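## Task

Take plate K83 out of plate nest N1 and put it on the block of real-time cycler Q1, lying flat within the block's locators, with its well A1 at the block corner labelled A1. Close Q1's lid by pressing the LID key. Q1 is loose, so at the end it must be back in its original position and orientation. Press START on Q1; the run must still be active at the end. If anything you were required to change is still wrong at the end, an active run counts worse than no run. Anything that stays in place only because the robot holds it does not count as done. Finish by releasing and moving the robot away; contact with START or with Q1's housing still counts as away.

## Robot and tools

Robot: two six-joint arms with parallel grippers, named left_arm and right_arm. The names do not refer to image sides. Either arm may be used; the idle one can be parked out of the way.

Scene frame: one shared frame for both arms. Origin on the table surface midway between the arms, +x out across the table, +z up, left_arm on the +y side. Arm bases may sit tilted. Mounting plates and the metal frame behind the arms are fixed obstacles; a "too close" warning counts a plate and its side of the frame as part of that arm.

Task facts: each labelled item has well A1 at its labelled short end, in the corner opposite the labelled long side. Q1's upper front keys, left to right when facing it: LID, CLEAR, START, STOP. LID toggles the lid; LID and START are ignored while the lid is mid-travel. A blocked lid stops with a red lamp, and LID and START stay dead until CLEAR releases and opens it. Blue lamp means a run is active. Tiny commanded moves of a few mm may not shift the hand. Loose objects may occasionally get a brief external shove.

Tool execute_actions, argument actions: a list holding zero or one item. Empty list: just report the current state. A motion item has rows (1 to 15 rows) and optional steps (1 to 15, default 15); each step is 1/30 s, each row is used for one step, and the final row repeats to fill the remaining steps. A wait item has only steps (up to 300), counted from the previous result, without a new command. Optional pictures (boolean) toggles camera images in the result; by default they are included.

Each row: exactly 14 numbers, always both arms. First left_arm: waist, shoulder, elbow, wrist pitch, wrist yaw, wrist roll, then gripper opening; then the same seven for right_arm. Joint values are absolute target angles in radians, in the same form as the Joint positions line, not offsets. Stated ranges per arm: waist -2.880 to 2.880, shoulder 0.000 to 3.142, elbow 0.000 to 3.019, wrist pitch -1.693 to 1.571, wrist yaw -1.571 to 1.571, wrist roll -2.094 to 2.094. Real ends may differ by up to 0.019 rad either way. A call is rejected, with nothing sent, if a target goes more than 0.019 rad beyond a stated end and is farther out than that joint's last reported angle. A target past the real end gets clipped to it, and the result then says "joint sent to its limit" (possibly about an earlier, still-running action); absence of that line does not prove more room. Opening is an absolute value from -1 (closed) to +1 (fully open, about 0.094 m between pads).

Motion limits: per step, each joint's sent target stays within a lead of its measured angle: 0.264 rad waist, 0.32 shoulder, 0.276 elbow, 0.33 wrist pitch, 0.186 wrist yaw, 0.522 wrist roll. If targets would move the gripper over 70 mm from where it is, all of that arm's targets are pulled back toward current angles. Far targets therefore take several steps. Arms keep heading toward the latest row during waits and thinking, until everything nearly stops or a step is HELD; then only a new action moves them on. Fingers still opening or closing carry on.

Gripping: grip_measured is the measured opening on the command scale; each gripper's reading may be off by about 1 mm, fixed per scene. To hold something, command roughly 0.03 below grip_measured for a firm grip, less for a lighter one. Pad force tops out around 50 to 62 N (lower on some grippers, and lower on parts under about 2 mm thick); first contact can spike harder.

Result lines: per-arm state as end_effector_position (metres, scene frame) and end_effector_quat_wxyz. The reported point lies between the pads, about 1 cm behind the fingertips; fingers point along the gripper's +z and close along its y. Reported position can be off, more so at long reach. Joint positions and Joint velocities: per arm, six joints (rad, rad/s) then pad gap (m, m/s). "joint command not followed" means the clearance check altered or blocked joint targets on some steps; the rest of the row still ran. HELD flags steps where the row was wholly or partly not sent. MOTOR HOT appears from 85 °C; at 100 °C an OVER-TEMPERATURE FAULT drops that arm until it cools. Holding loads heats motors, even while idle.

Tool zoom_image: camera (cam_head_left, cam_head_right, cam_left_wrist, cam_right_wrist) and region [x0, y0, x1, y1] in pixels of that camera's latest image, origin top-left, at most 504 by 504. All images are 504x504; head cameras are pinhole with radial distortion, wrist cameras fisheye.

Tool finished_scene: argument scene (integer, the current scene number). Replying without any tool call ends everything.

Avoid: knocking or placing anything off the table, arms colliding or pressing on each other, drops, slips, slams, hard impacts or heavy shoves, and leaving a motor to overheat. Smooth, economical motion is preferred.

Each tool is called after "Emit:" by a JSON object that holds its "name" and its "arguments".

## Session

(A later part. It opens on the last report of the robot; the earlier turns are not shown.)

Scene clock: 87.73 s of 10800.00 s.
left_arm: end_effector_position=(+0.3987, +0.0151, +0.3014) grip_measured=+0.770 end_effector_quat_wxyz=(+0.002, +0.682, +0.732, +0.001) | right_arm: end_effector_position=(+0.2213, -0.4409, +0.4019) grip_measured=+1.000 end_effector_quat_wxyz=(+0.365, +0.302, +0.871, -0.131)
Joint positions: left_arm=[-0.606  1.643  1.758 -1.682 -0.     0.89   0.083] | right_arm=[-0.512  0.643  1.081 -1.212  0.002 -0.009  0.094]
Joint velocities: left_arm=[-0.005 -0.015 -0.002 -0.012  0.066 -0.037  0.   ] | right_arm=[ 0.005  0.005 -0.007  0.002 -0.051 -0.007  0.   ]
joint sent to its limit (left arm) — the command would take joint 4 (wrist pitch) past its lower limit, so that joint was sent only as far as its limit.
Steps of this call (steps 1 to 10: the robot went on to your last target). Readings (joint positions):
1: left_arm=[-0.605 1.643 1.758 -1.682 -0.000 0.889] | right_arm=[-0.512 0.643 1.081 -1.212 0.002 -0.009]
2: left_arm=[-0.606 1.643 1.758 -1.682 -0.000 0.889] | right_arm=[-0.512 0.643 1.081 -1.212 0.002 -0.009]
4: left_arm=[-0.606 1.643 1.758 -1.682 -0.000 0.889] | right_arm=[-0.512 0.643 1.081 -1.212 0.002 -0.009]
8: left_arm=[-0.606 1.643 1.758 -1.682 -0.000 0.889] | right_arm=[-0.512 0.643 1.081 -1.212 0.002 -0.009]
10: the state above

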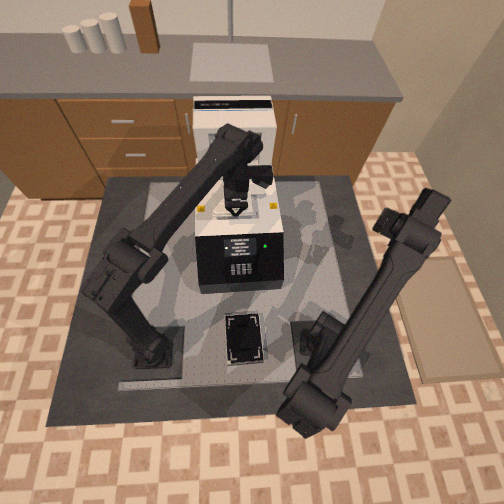

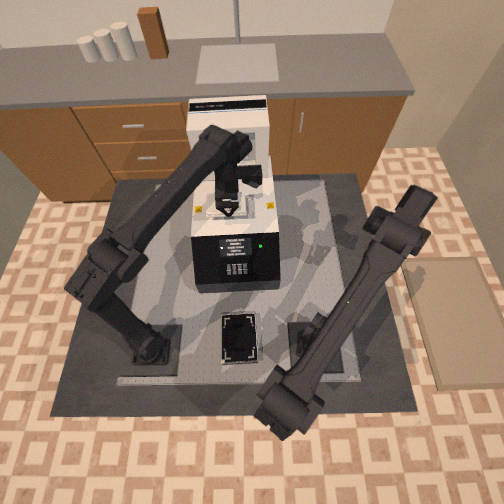

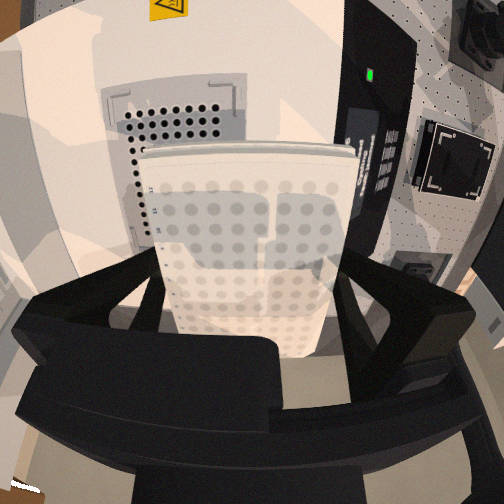

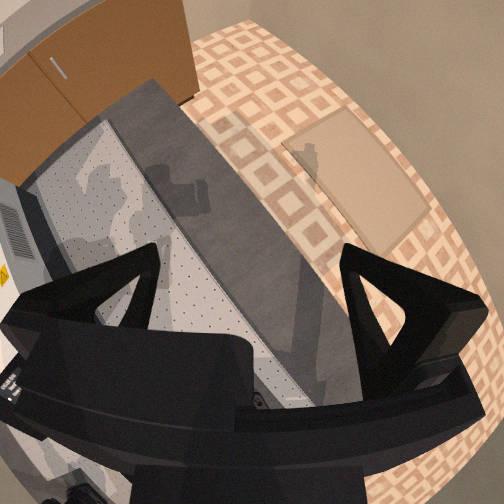

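Emit:
{"name": "execute_actions", "arguments": {"actions": [{"rows":[[-0.59,1.68,1.84,-1.66,0,0.93,0.735,-0.5,0.643,1.083,-1.212,0,0,1],[-0.59,1.68,1.84,-1.66,0,0.93,0.735,-0.5,0.643,1.083,-1.212,0,0,1],[-0.59,1.68,1.84,-1.66,0,0.93,0.735,-0.5,0.643,1.083,-1.212,0,0,1],[-0.565,1.76,1.885,-1.61,0,0.97,0.735,-0.5,0.643,1.083,-1.212,0,0,1]]}], "pictures": false}}

Emit:
{"name": "execute_actions", "arguments": {"actions": [{"steps":8}]}}

Scene clock: 93.37 s of 10800.00 s.
left_arm: end_effector_position=(+0.4533, +0.0024, +0.2693) grip_measured=+0.770 end_effector_quat_wxyz=(+0.008, +0.692, +0.722, +0.002) | right_arm: end_effector_position=(+0.2213, -0.4409, +0.4019) grip_measured=+1.000 end_effector_quat_wxyz=(+0.365, +0.302, +0.871, -0.131)
Joint positions: left_arm=[-0.568  1.773  1.845 -1.625 -0.     0.955  0.083] | right_arm=[-0.512  0.643  1.081 -1.212  0.002 -0.009  0.094]
Joint velocities: left_arm=[ 0.005 -0.015 -0.002  0.002 -0.022  0.022 -0.001] | right_arm=[ 0.005 -0.015 -0.007 -0.007 -0.037  0.037  0.   ]
joint sent to its limit (left arm) — the command would take joint 4 (wrist pitch) past its lower limit, so that joint was sent only as far as its limit.
Steps of this call (steps 1 to 15: the robot went on to your last target; steps 16 to 90: nothing new was sent; then 2.13 s passed at rest; steps 91 to 105: all 15 steps of this action). Readings (joint positions):
91: left_arm=[-0.606 1.645 1.761 -1.681 -0.000 0.895] | right_arm=[-0.512 0.643 1.081 -1.212 0.002 -0.009]
92: left_arm=[-0.605 1.650 1.769 -1.681 -0.000 0.900] | right_arm=[-0.512 0.643 1.081 -1.212 0.002 -0.009]
94: left_arm=[-0.602 1.666 1.790 -1.674 -0.000 0.915] | right_arm=[-0.512 0.643 1.081 -1.212 0.002 -0.009]
98: left_arm=[-0.582 1.729 1.845 -1.628 -0.000 0.941] | right_arm=[-0.512 0.643 1.081 -1.212 0.002 -0.009]
105: the state above

Scene clock: 93.63 s of 10800.00 s.
left_arm: end_effector_position=(+0.4532, +0.0025, +0.2695) grip_measured=+0.770 end_effector_quat_wxyz=(+0.009, +0.693, +0.721, +0.002) | right_arm: end_effector_position=(+0.2213, -0.4409, +0.4019) grip_measured=+1.000 end_effector_quat_wxyz=(+0.365, +0.302, +0.871, -0.131)
Joint positions: left_arm=[-0.568  1.773  1.845 -1.625 -0.     0.959  0.083] | right_arm=[-0.512  0.643  1.081 -1.212  0.002 -0.009  0.094]
Joint velocities: left_arm=[-0.005 -0.005  0.002 -0.007  0.007 -0.007 -0.001] | right_arm=[-0.005 -0.015  0.012 -0.012 -0.022 -0.037  0.   ]
Steps of this call (steps 1 to 8: the robot went on to your last target). Readings (joint positions):
1: left_arm=[-0.568 1.773 1.845 -1.625 -0.000 0.956] | right_arm=[-0.512 0.643 1.081 -1.212 0.002 -0.009]
2: left_arm=[-0.568 1.773 1.845 -1.625 -0.000 0.957] | right_arm=[-0.512 0.643 1.081 -1.212 0.002 -0.009]
4: left_arm=[-0.568 1.773 1.845 -1.625 -0.000 0.958] | right_arm=[-0.512 0.643 1.081 -1.212 0.002 -0.009]
8: the state above

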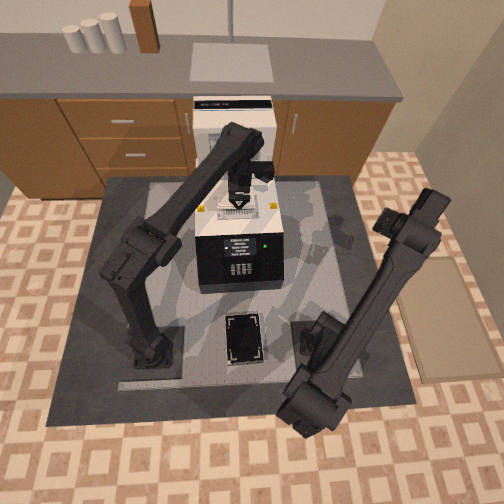

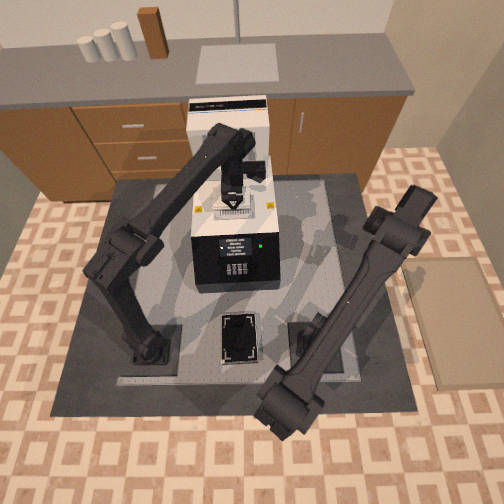

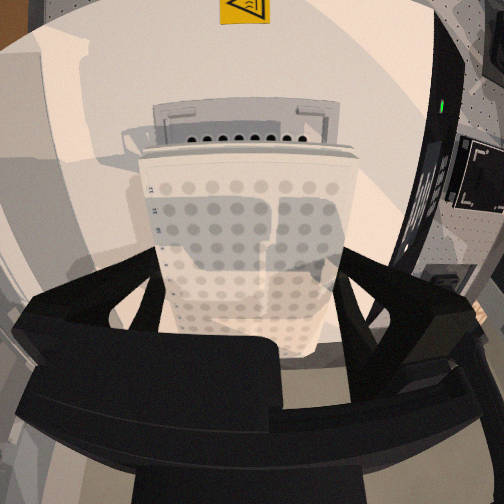

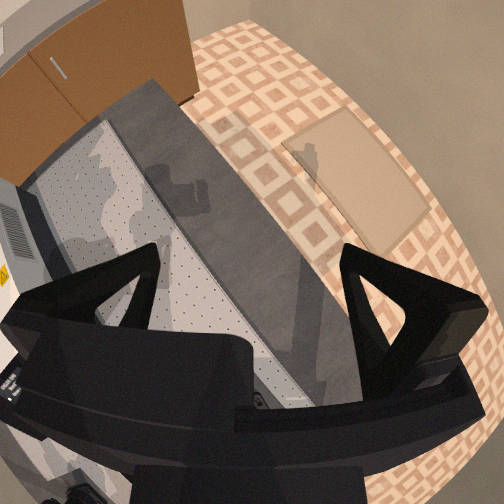

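Emit:
{"name": "execute_actions", "arguments": {"actions": [{"rows":[[-0.59,1.79,1.84,-1.59,0,0.95,0.735,-0.5,0.643,1.083,-1.212,0,0,1]]}]}}

Scene clock: 98.70 s of 10800.00 s.
left_arm: end_effector_position=(+0.4518, -0.0064, +0.2654) grip_measured=+0.770 end_effector_quat_wxyz=(+0.012, +0.699, +0.715, +0.003) | right_arm: end_effector_position=(+0.2213, -0.4409, +0.4019) grip_measured=+1.000 end_effector_quat_wxyz=(+0.365, +0.302, +0.871, -0.131)
Joint positions: left_arm=[-0.582  1.777  1.84  -1.609 -0.     0.96   0.083] | right_arm=[-0.512  0.643  1.081 -1.212  0.002 -0.009  0.094]
Joint velocities: left_arm=[-0.005 -0.015 -0.007  0.012 -0.051 -0.007  0.   ] | right_arm=[-0.005 -0.015 -0.007 -0.012  0.051 -0.037  0.   ]
Steps of this call (steps 1 to 15: the robot went on to your last target; steps 16 to 90: nothing new was sent; then 1.57 s passed at rest; steps 91 to 105: all 15 steps of this action). Readings (joint positions):
91: left_arm=[-0.568 1.773 1.844 -1.622 -0.000 0.960] | right_arm=[-0.512 0.643 1.081 -1.212 0.002 -0.009]
92: left_arm=[-0.570 1.773 1.843 -1.617 -0.000 0.960] | right_arm=[-0.512 0.643 1.081 -1.212 0.002 -0.009]
94: left_arm=[-0.573 1.774 1.842 -1.611 -0.000 0.960] | right_arm=[-0.512 0.643 1.081 -1.212 0.002 -0.009]
98: left_arm=[-0.581 1.777 1.840 -1.609 -0.000 0.960] | right_arm=[-0.512 0.643 1.081 -1.212 0.002 -0.009]
105: the state above

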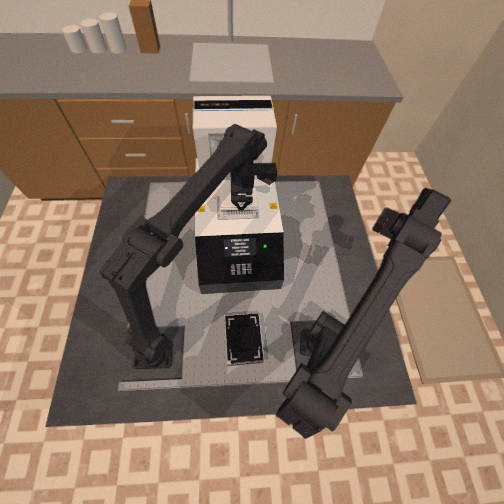

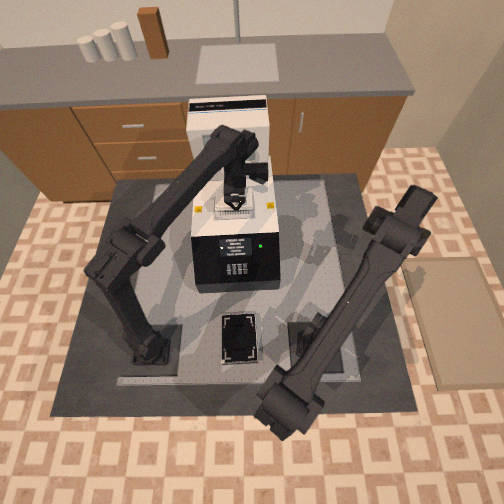

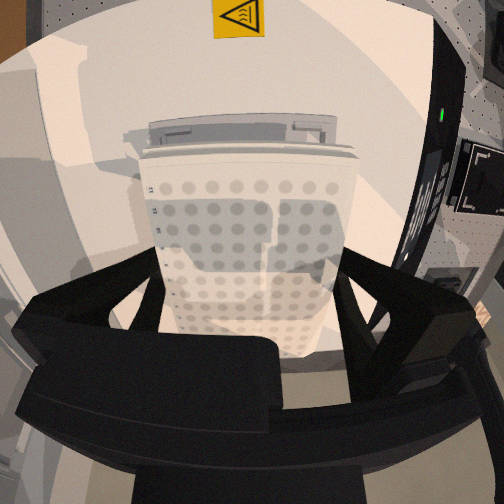

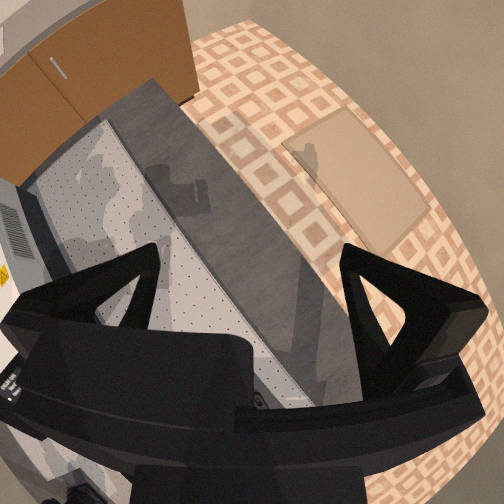

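Emit:
{"name": "execute_actions", "arguments": {"actions": [{"rows":[[-0.575,1.815,1.83,-1.60,0,0.92,0.735,-0.5,0.643,1.083,-1.212,0,0,1]]}]}}

Scene clock: 100.50 s of 10800.00 s.
left_arm: end_effector_position=(+0.4526, -0.0069, +0.2426) grip_measured=+0.770 end_effector_quat_wxyz=(-0.011, +0.688, +0.725, -0.002) | right_arm: end_effector_position=(+0.2213, -0.4409, +0.4019) grip_measured=+1.000 end_effector_quat_wxyz=(+0.365, +0.302, +0.871, -0.131)
Joint positions: left_arm=[-0.582  1.811  1.827 -1.609 -0.     0.931  0.083] | right_arm=[-0.512  0.643  1.081 -1.212  0.002 -0.009  0.094]
Joint velocities: left_arm=[-0.015 -0.015 -0.012  0.007  0.037  0.007  0.001] | right_arm=[-0.015  0.015 -0.007 -0.012  0.051 -0.11   0.   ]
Steps of this call (steps 1 to 15: the robot went on to your last target; steps 16 to 39: nothing new was sent; steps 40 to 54: all 15 steps of this action). Readings (joint positions):
40: left_arm=[-0.582 1.779 1.839 -1.609 -0.000 0.955] | right_arm=[-0.512 0.643 1.081 -1.212 0.002 -0.009]
41: left_arm=[-0.582 1.780 1.839 -1.609 -0.000 0.950] | right_arm=[-0.512 0.643 1.081 -1.212 0.002 -0.009]
43: left_arm=[-0.582 1.787 1.835 -1.609 -0.000 0.943] | right_arm=[-0.512 0.643 1.081 -1.212 0.002 -0.009]
47: left_arm=[-0.582 1.803 1.830 -1.609 -0.000 0.935] | right_arm=[-0.512 0.643 1.081 -1.212 0.002 -0.009]
54: the state above

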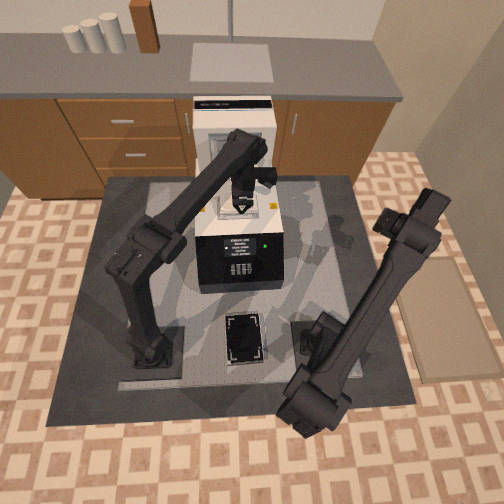

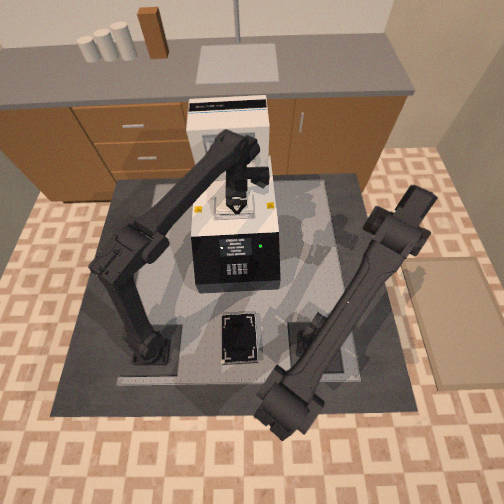

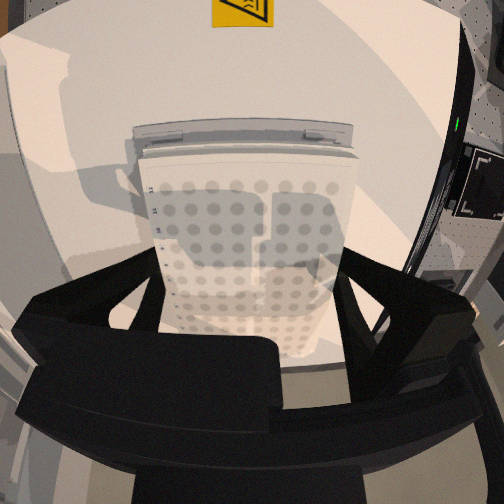

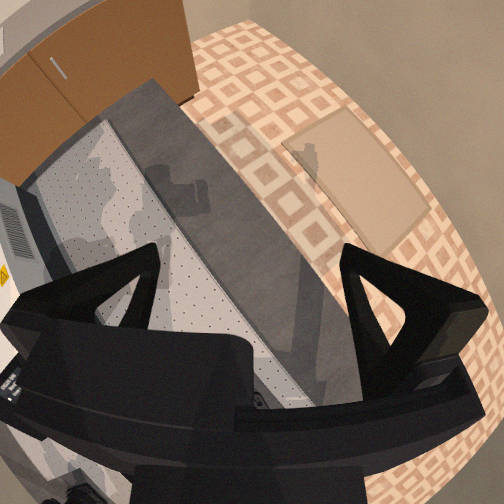

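Emit:
{"name": "execute_actions", "arguments": {"actions": [{"rows":[[-0.568,1.80,1.84,-1.572,0,0.945,0.735,-0.5,0.643,1.083,-1.212,0,0,1]]}]}}

Emit:
{"name": "zoom_image", "arguments": {"camera": "cam_left_wrist", "region": [110, 90, 390, 230]}}

Emit:
{"name": "zoom_image", "arguments": {"camera": "cam_head_left", "region": [200, 170, 280, 240]}}

Scene clock: 103.27 s of 10800.00 s.
left_arm: end_effector_position=(+0.4577, -0.0075, +0.2425) grip_measured=+0.770 end_effector_quat_wxyz=(-0.002, +0.688, +0.726, -0.000) | right_arm: end_effector_position=(+0.2213, -0.4409, +0.4019) grip_measured=+1.000 end_effector_quat_wxyz=(+0.365, +0.302, +0.871, -0.131)
Joint positions: left_arm=[-0.578  1.811  1.827 -1.59  -0.     0.934  0.083] | right_arm=[-0.512  0.643  1.081 -1.212  0.002 -0.009  0.094]
Joint velocities: left_arm=[-0.005  0.005 -0.007 -0.007 -0.051 -0.051  0.001] | right_arm=[-0.015  0.005 -0.012 -0.007 -0.051 -0.066  0.   ]
Steps of this call (steps 1 to 15: the robot went on to your last target; steps 16 to 68: nothing new was sent; steps 69 to 83: all 15 steps of this action). Readings (joint positions):
69: left_arm=[-0.582 1.811 1.827 -1.606 -0.000 0.931] | right_arm=[-0.512 0.643 1.081 -1.212 0.002 -0.009]
70: left_arm=[-0.582 1.811 1.827 -1.600 -0.000 0.932] | right_arm=[-0.512 0.643 1.081 -1.212 0.002 -0.009]
72: left_arm=[-0.581 1.811 1.827 -1.593 -0.000 0.933] | right_arm=[-0.512 0.643 1.081 -1.212 0.002 -0.009]
76: left_arm=[-0.579 1.811 1.827 -1.590 -0.000 0.934] | right_arm=[-0.512 0.643 1.081 -1.212 0.002 -0.009]
83: the state above

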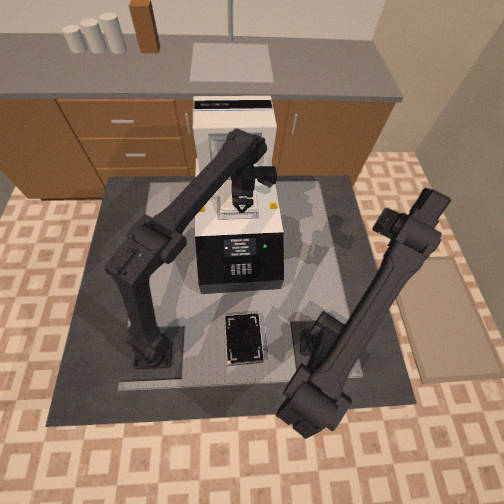

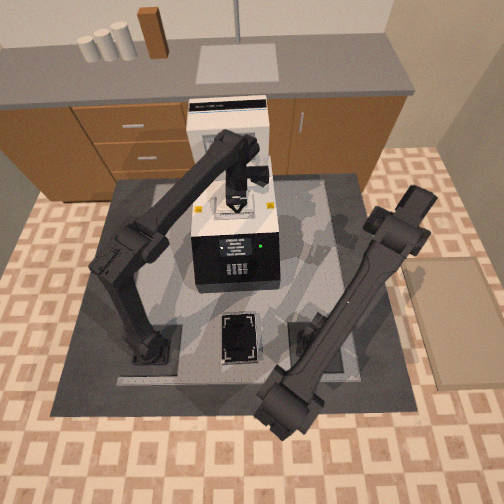

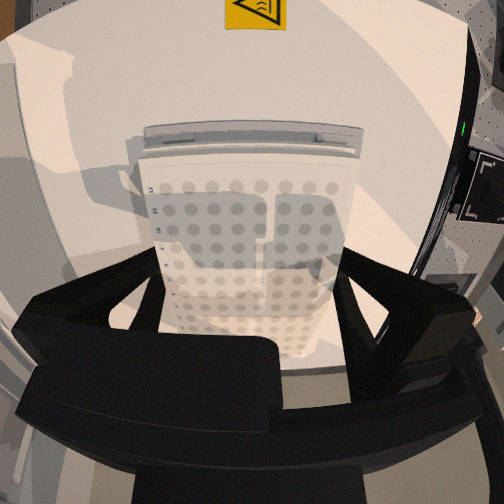

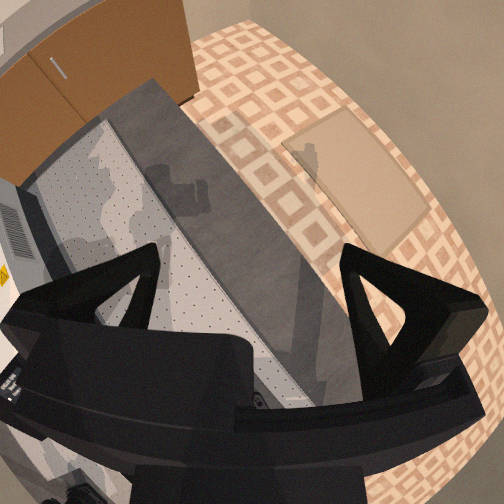

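Region (110, 90, 390, 230) of cam_left_wrist's 504x504 image, scaled by 1.800, with more detail than that image has.

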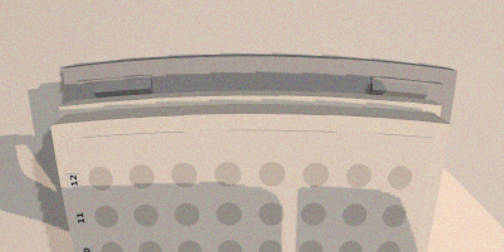

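Region (200, 170, 280, 240) of cam_head_left's 504x504 image, scaled by 6.300, with more detail than that image has; it fills the top 441 rows of this view, and the rest is white.

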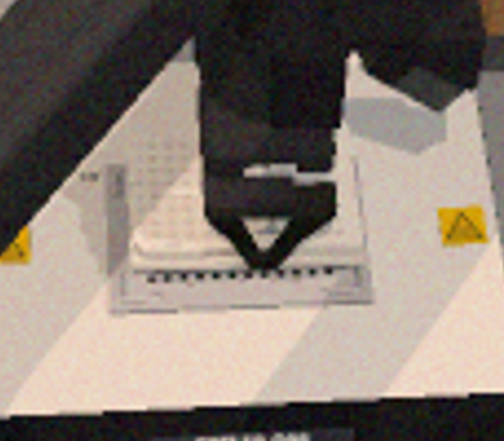

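Emit:
{"name": "execute_actions", "arguments": {"actions": [{"rows":[[-0.568,1.80,1.812,-1.58,0,0.935,0.735,-0.5,0.643,1.083,-1.212,0,0,1]]}]}}

Emit:
{"name": "zoom_image", "arguments": {"camera": "cam_left_wrist", "region": [110, 90, 390, 230]}}

Emit:
{"name": "zoom_image", "arguments": {"camera": "cam_head_left", "region": [200, 170, 280, 240]}}

Scene clock: 106.63 s of 10800.00 s.
left_arm: end_effector_position=(+0.4543, -0.0053, +0.2363) grip_measured=+0.770 end_effector_quat_wxyz=(-0.010, +0.688, +0.726, -0.002) | right_arm: end_effector_position=(+0.2213, -0.4409, +0.4019) grip_measured=+1.000 end_effector_quat_wxyz=(+0.365, +0.302, +0.871, -0.131)
Joint positions: left_arm=[-0.578  1.811  1.81  -1.59  -0.     0.934  0.083] | right_arm=[-0.512  0.643  1.081 -1.212  0.002 -0.009  0.094]
Joint velocities: left_arm=[-0.005  0.005  0.007 -0.017  0.022 -0.037  0.   ] | right_arm=[-0.015 -0.005 -0.007 -0.012  0.037 -0.125  0.   ]
Steps of this call (steps 1 to 15: the robot went on to your last target; steps 16 to 86: nothing new was sent; steps 87 to 101: all 15 steps of this action). Readings (joint positions):
87: left_arm=[-0.578 1.811 1.825 -1.590 -0.000 0.934] | right_arm=[-0.512 0.643 1.081 -1.212 0.002 -0.009]
88: left_arm=[-0.578 1.811 1.822 -1.590 -0.000 0.934] | right_arm=[-0.512 0.643 1.081 -1.212 0.002 -0.009]
90: left_arm=[-0.578 1.811 1.815 -1.590 -0.000 0.934] | right_arm=[-0.512 0.643 1.081 -1.212 0.002 -0.009]
94: left_arm=[-0.578 1.811 1.810 -1.590 -0.000 0.934] | right_arm=[-0.512 0.643 1.081 -1.212 0.002 -0.009]
101: the state above

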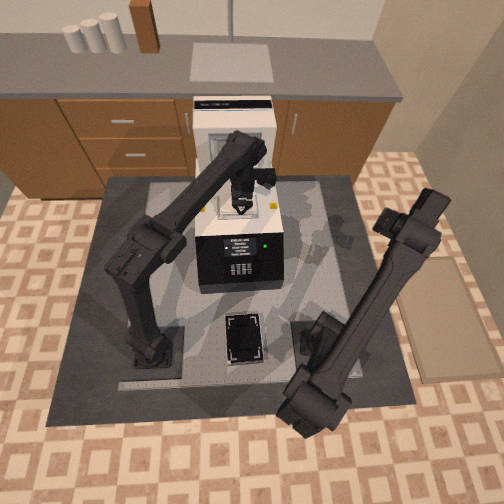

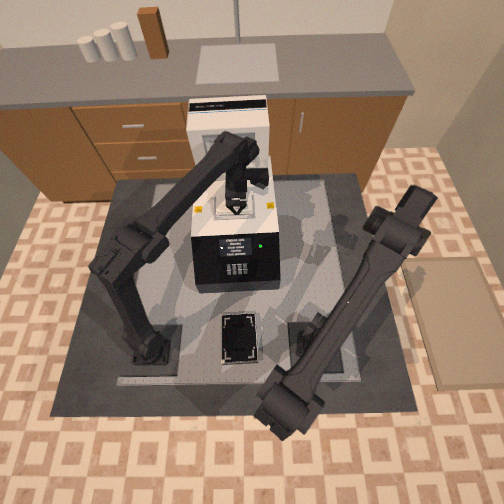

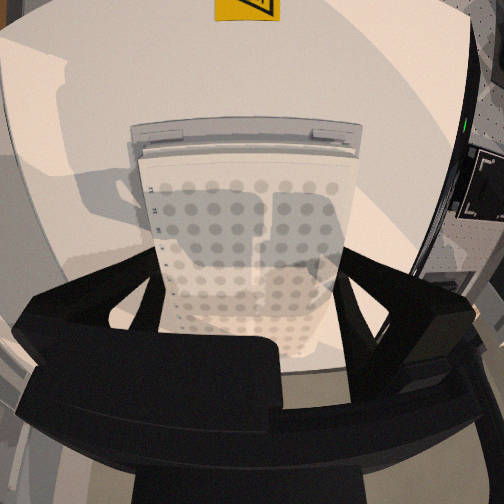

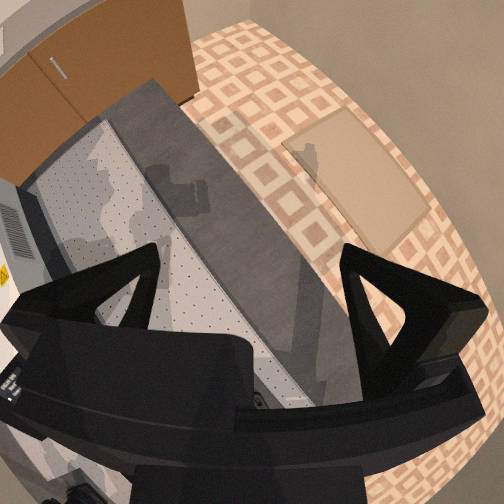

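Region (110, 90, 390, 230) of cam_left_wrist's 504x504 image, scaled by 1.800, with more detail than that image has.

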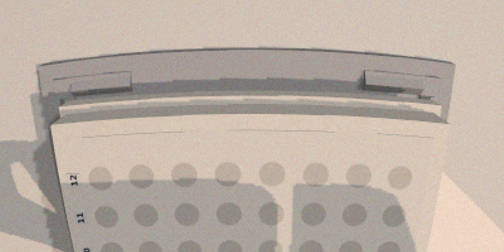

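Region (200, 170, 280, 240) of cam_head_left's 504x504 image, scaled by 6.300, with more detail than that image has; it fills the top 441 rows of this view, and the rest is white.

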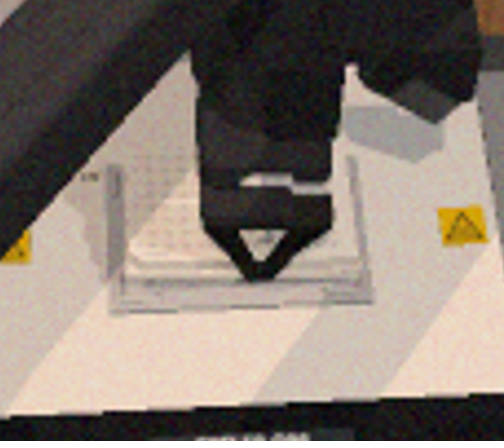

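Emit:
{"name": "execute_actions", "arguments": {"actions": [{"rows":[[-0.568,1.80,1.80,-1.553,0,0.935,0.735,-0.5,0.643,1.083,-1.212,0,0,1]]}]}}

Emit:
{"name": "zoom_image", "arguments": {"camera": "cam_left_wrist", "region": [110, 90, 390, 230]}}

Scene clock: 108.87 s of 10800.00 s.
left_arm: end_effector_position=(+0.4560, -0.0064, +0.2321) grip_measured=+0.770 end_effector_quat_wxyz=(-0.006, +0.688, +0.726, -0.001) | right_arm: end_effector_position=(+0.2213, -0.4409, +0.4019) grip_measured=+1.000 end_effector_quat_wxyz=(+0.365, +0.302, +0.871, -0.131)
Joint positions: left_arm=[-0.578  1.811  1.799 -1.571 -0.     0.934  0.083] | right_arm=[-0.512  0.643  1.081 -1.212  0.002 -0.009  0.094]
Joint velocities: left_arm=[-0.005 -0.005 -0.012  0.012 -0.051 -0.022  0.001] | right_arm=[ 0.005  0.005  0.002  0.017  0.007 -0.051  0.   ]
Steps of this call (steps 1 to 15: the robot went on to your last target; steps 16 to 52: nothing new was sent; steps 53 to 67: all 15 steps of this action). Readings (joint positions):
53: left_arm=[-0.578 1.811 1.808 -1.586 -0.000 0.934] | right_arm=[-0.512 0.643 1.081 -1.212 0.002 -0.009]
54: left_arm=[-0.578 1.811 1.806 -1.581 -0.000 0.934] | right_arm=[-0.512 0.643 1.081 -1.212 0.002 -0.009]
56: left_arm=[-0.578 1.811 1.802 -1.573 -0.000 0.934] | right_arm=[-0.512 0.643 1.081 -1.212 0.002 -0.009]
60: left_arm=[-0.578 1.811 1.799 -1.571 -0.000 0.934] | right_arm=[-0.512 0.643 1.081 -1.212 0.002 -0.009]
67: the state above

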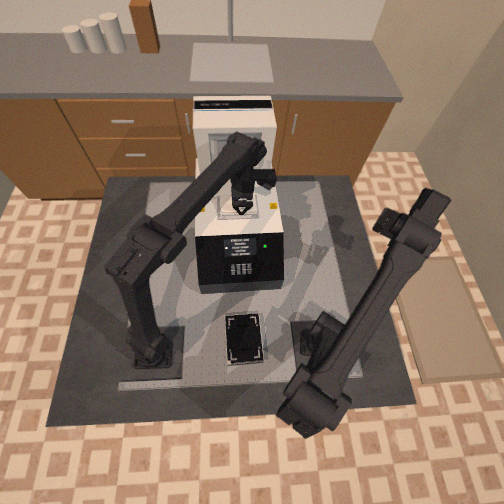

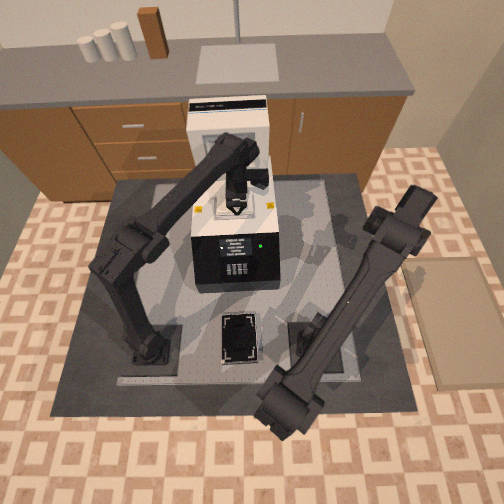

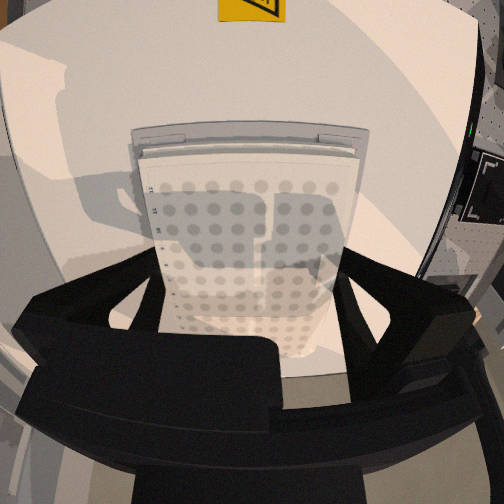

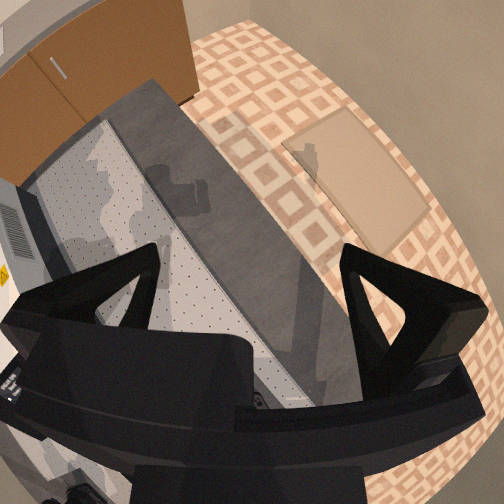

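Region (110, 90, 390, 230) of cam_left_wrist's 504x504 image, scaled by 1.800, with more detail than that image has.

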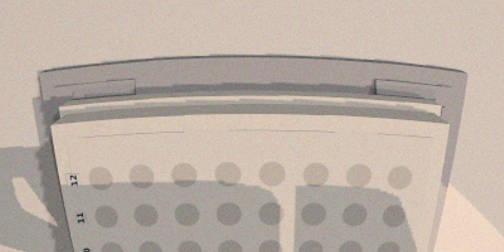

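Need about x −1 mm, y +1 mm: lower with the elbow.

Emit:
{"name": "execute_actions", "arguments": {"actions": [{"rows":[[-0.568,1.80,1.787,-1.55,0,0.935,0.735,-0.5,0.643,1.083,-1.212,0,0,1]]}]}}

Emit:
{"name": "zoom_image", "arguments": {"camera": "cam_left_wrist", "region": [110, 90, 390, 230]}}

Emit:
{"name": "zoom_image", "arguments": {"camera": "cam_head_left", "region": [200, 170, 280, 240]}}

Scene clock: 111.20 s of 10800.00 s.
left_arm: end_effector_position=(+0.4548, -0.0046, +0.2279) grip_measured=+0.770 end_effector_quat_wxyz=(-0.010, +0.687, +0.726, -0.001) | right_arm: end_effector_position=(+0.2213, -0.4409, +0.4019) grip_measured=+1.000 end_effector_quat_wxyz=(+0.365, +0.302, +0.871, -0.131)
Joint positions: left_arm=[-0.577  1.811  1.788 -1.568 -0.     0.934  0.083] | right_arm=[-0.512  0.643  1.081 -1.212  0.002 -0.008  0.094]
Joint velocities: left_arm=[-0.005  0.005  0.012  0.017 -0.051 -0.022 -0.001] | right_arm=[-0.005  0.015 -0.002 -0.002  0.022 -0.081  0.   ]
Steps of this call (steps 1 to 15: the robot went on to your last target; steps 16 to 55: nothing new was sent; steps 56 to 70: all 15 steps of this action). Readings (joint positions):
56: left_arm=[-0.578 1.811 1.797 -1.570 -0.000 0.934] | right_arm=[-0.512 0.643 1.081 -1.212 0.002 -0.009]
57: left_arm=[-0.578 1.811 1.795 -1.569 -0.000 0.934] | right_arm=[-0.512 0.643 1.081 -1.212 0.002 -0.008]
59: left_arm=[-0.578 1.811 1.790 -1.568 -0.000 0.934] | right_arm=[-0.512 0.643 1.081 -1.212 0.002 -0.008]
63: left_arm=[-0.577 1.811 1.788 -1.568 -0.000 0.934] | right_arm=[-0.512 0.643 1.081 -1.212 0.002 -0.008]
70: the state above

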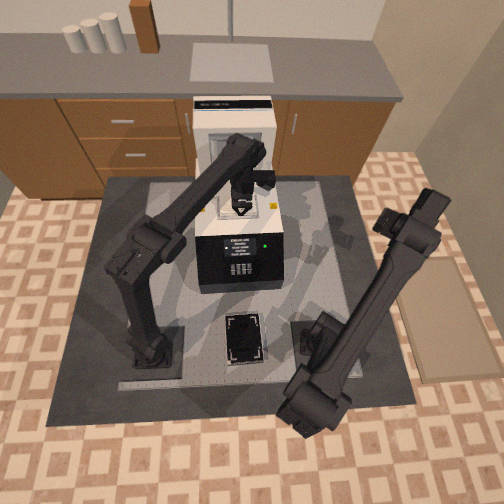

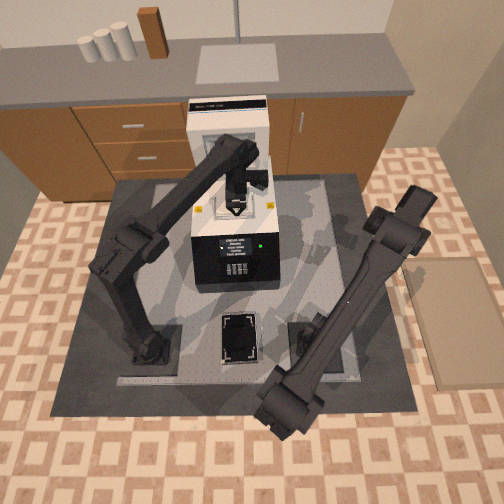

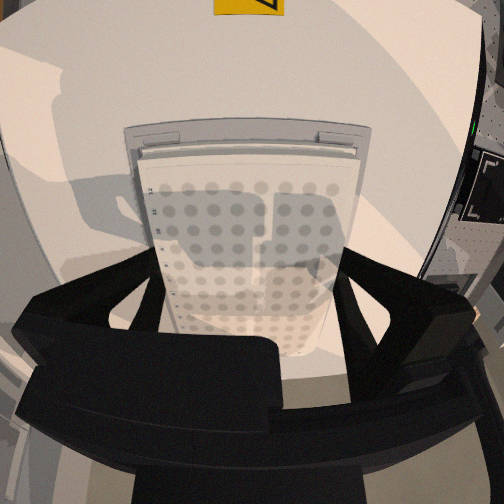

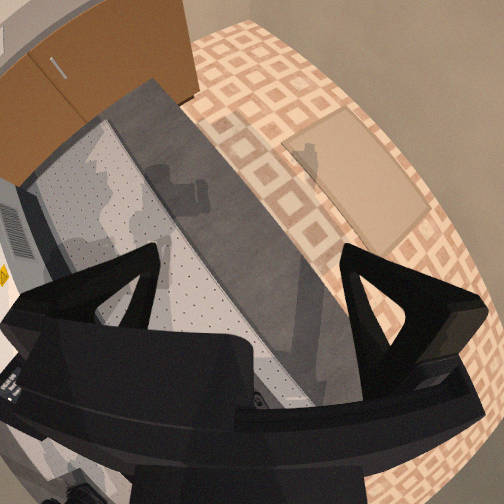

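Region (110, 90, 390, 230) of cam_left_wrist's 504x504 image, scaled by 1.800, with more detail than that image has.

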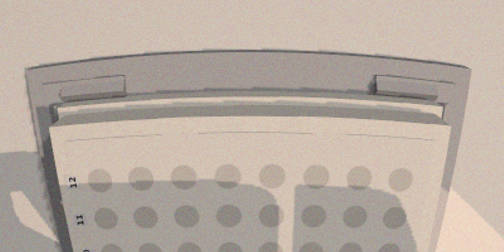

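Region (200, 170, 280, 240) of cam_head_left's 504x504 image, scaled by 6.300, with more detail than that image has; it fills the top 441 rows of this view, and the rest is white.

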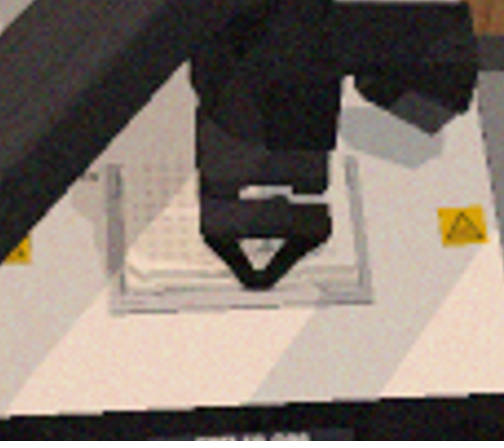

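Emit:
{"name": "execute_actions", "arguments": {"actions": [{"rows":[[-0.575,1.80,1.772,-1.532,0,0.935,0.735,-0.5,0.643,1.083,-1.212,0,0,1]]}], "pictures": false}}

Emit:
{"name": "execute_actions", "arguments": {"actions": [{"rows":[[-0.575,1.80,1.79,-1.545,0,0.935,1,-0.5,0.643,1.083,-1.212,0,0,1]],"steps":10}]}}

Emit:
{"name": "zoom_image", "arguments": {"camera": "cam_left_wrist", "region": [110, 90, 390, 230]}}

Scene clock: 114.00 s of 10800.00 s.
left_arm: end_effector_position=(+0.4550, -0.0046, +0.2256) grip_measured=+0.769 end_effector_quat_wxyz=(-0.008, +0.687, +0.726, -0.001) | right_arm: end_effector_position=(+0.2213, -0.4409, +0.4019) grip_measured=+1.000 end_effector_quat_wxyz=(+0.365, +0.302, +0.871, -0.131)
Joint positions: left_arm=[-0.577  1.809  1.78  -1.558 -0.001  0.934  0.083] | right_arm=[-0.512  0.643  1.081 -1.212  0.002 -0.008  0.094]
Joint velocities: left_arm=[-0.015 -0.005 -0.022 -0.002  0.007 -0.022  0.   ] | right_arm=[ 0.005 -0.015  0.012  0.017 -0.022 -0.022  0.   ]
Steps of this call (steps 1 to 15: the robot went on to your last target; steps 16 to 69: nothing new was sent; steps 70 to 84: all 15 steps of this action). Readings (joint positions):
70: left_arm=[-0.577 1.811 1.785 -1.565 -0.000 0.934] | right_arm=[-0.512 0.643 1.081 -1.212 0.002 -0.008]
71: left_arm=[-0.577 1.810 1.782 -1.561 -0.000 0.934] | right_arm=[-0.512 0.643 1.081 -1.212 0.002 -0.008]
73: left_arm=[-0.577 1.809 1.781 -1.559 -0.001 0.934] | right_arm=[-0.512 0.643 1.081 -1.212 0.002 -0.008]
77: left_arm=[-0.577 1.809 1.780 -1.558 -0.001 0.934] | right_arm=[-0.512 0.643 1.081 -1.212 0.002 -0.008]
84: the state above

Scene clock: 114.33 s of 10800.00 s.
left_arm: end_effector_position=(+0.4549, -0.0046, +0.2258) grip_measured=+1.000 end_effector_quat_wxyz=(-0.008, +0.687, +0.726, -0.001) | right_arm: end_effector_position=(+0.2213, -0.4409, +0.4019) grip_measured=+1.000 end_effector_quat_wxyz=(+0.365, +0.302, +0.871, -0.131)
Joint positions: left_arm=[-0.577  1.809  1.78  -1.558 -0.001  0.934  0.094] | right_arm=[-0.512  0.643  1.081 -1.212  0.002 -0.008  0.094]
Joint velocities: left_arm=[ 0.005 -0.015 -0.027  0.002 -0.081  0.066  0.   ] | right_arm=[-0.015 -0.015 -0.002  0.022 -0.051 -0.037  0.   ]
Steps of this call (steps 1 to 10: all 10 steps of this action). Readings (joint positions):
1: left_arm=[-0.577 1.809 1.780 -1.558 -0.001 0.934] | right_arm=[-0.512 0.643 1.081 -1.212 0.002 -0.008]
2: left_arm=[-0.577 1.809 1.780 -1.558 -0.001 0.934] | right_arm=[-0.512 0.643 1.081 -1.212 0.002 -0.008]
4: left_arm=[-0.577 1.809 1.780 -1.558 -0.001 0.934] | right_arm=[-0.512 0.643 1.081 -1.212 0.002 -0.008]
8: left_arm=[-0.577 1.809 1.780 -1.558 -0.001 0.934] | right_arm=[-0.512 0.643 1.081 -1.212 0.002 -0.008]
10: the state above

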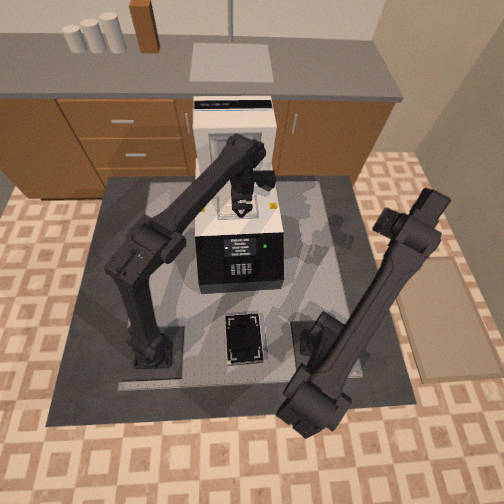

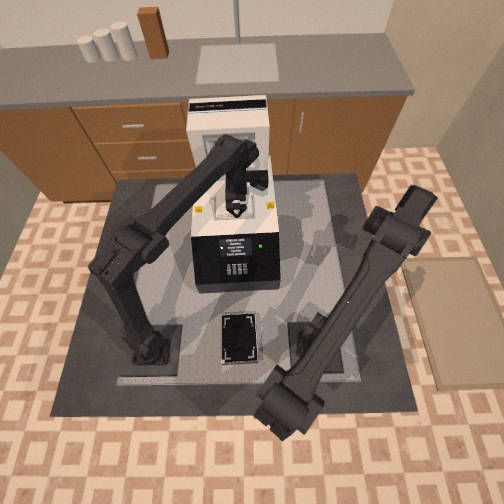

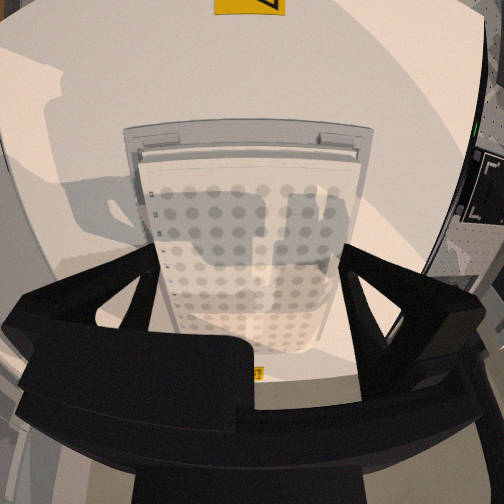

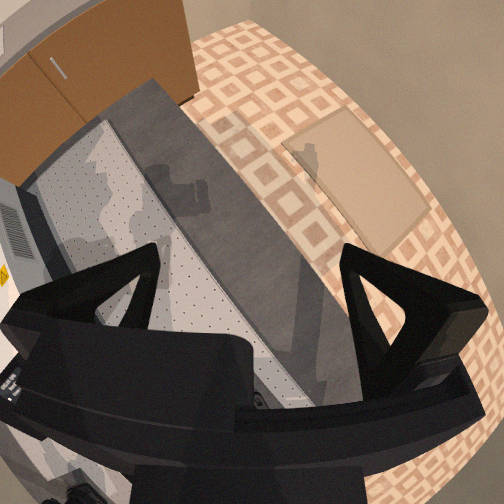

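Region (110, 90, 390, 230) of cam_left_wrist's 504x504 image, scaled by 1.800, with more detail than that image has.

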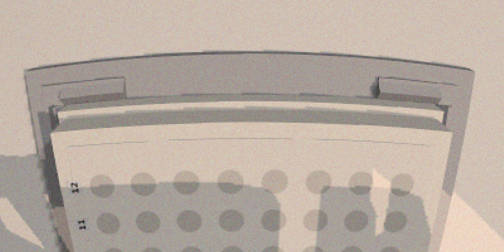

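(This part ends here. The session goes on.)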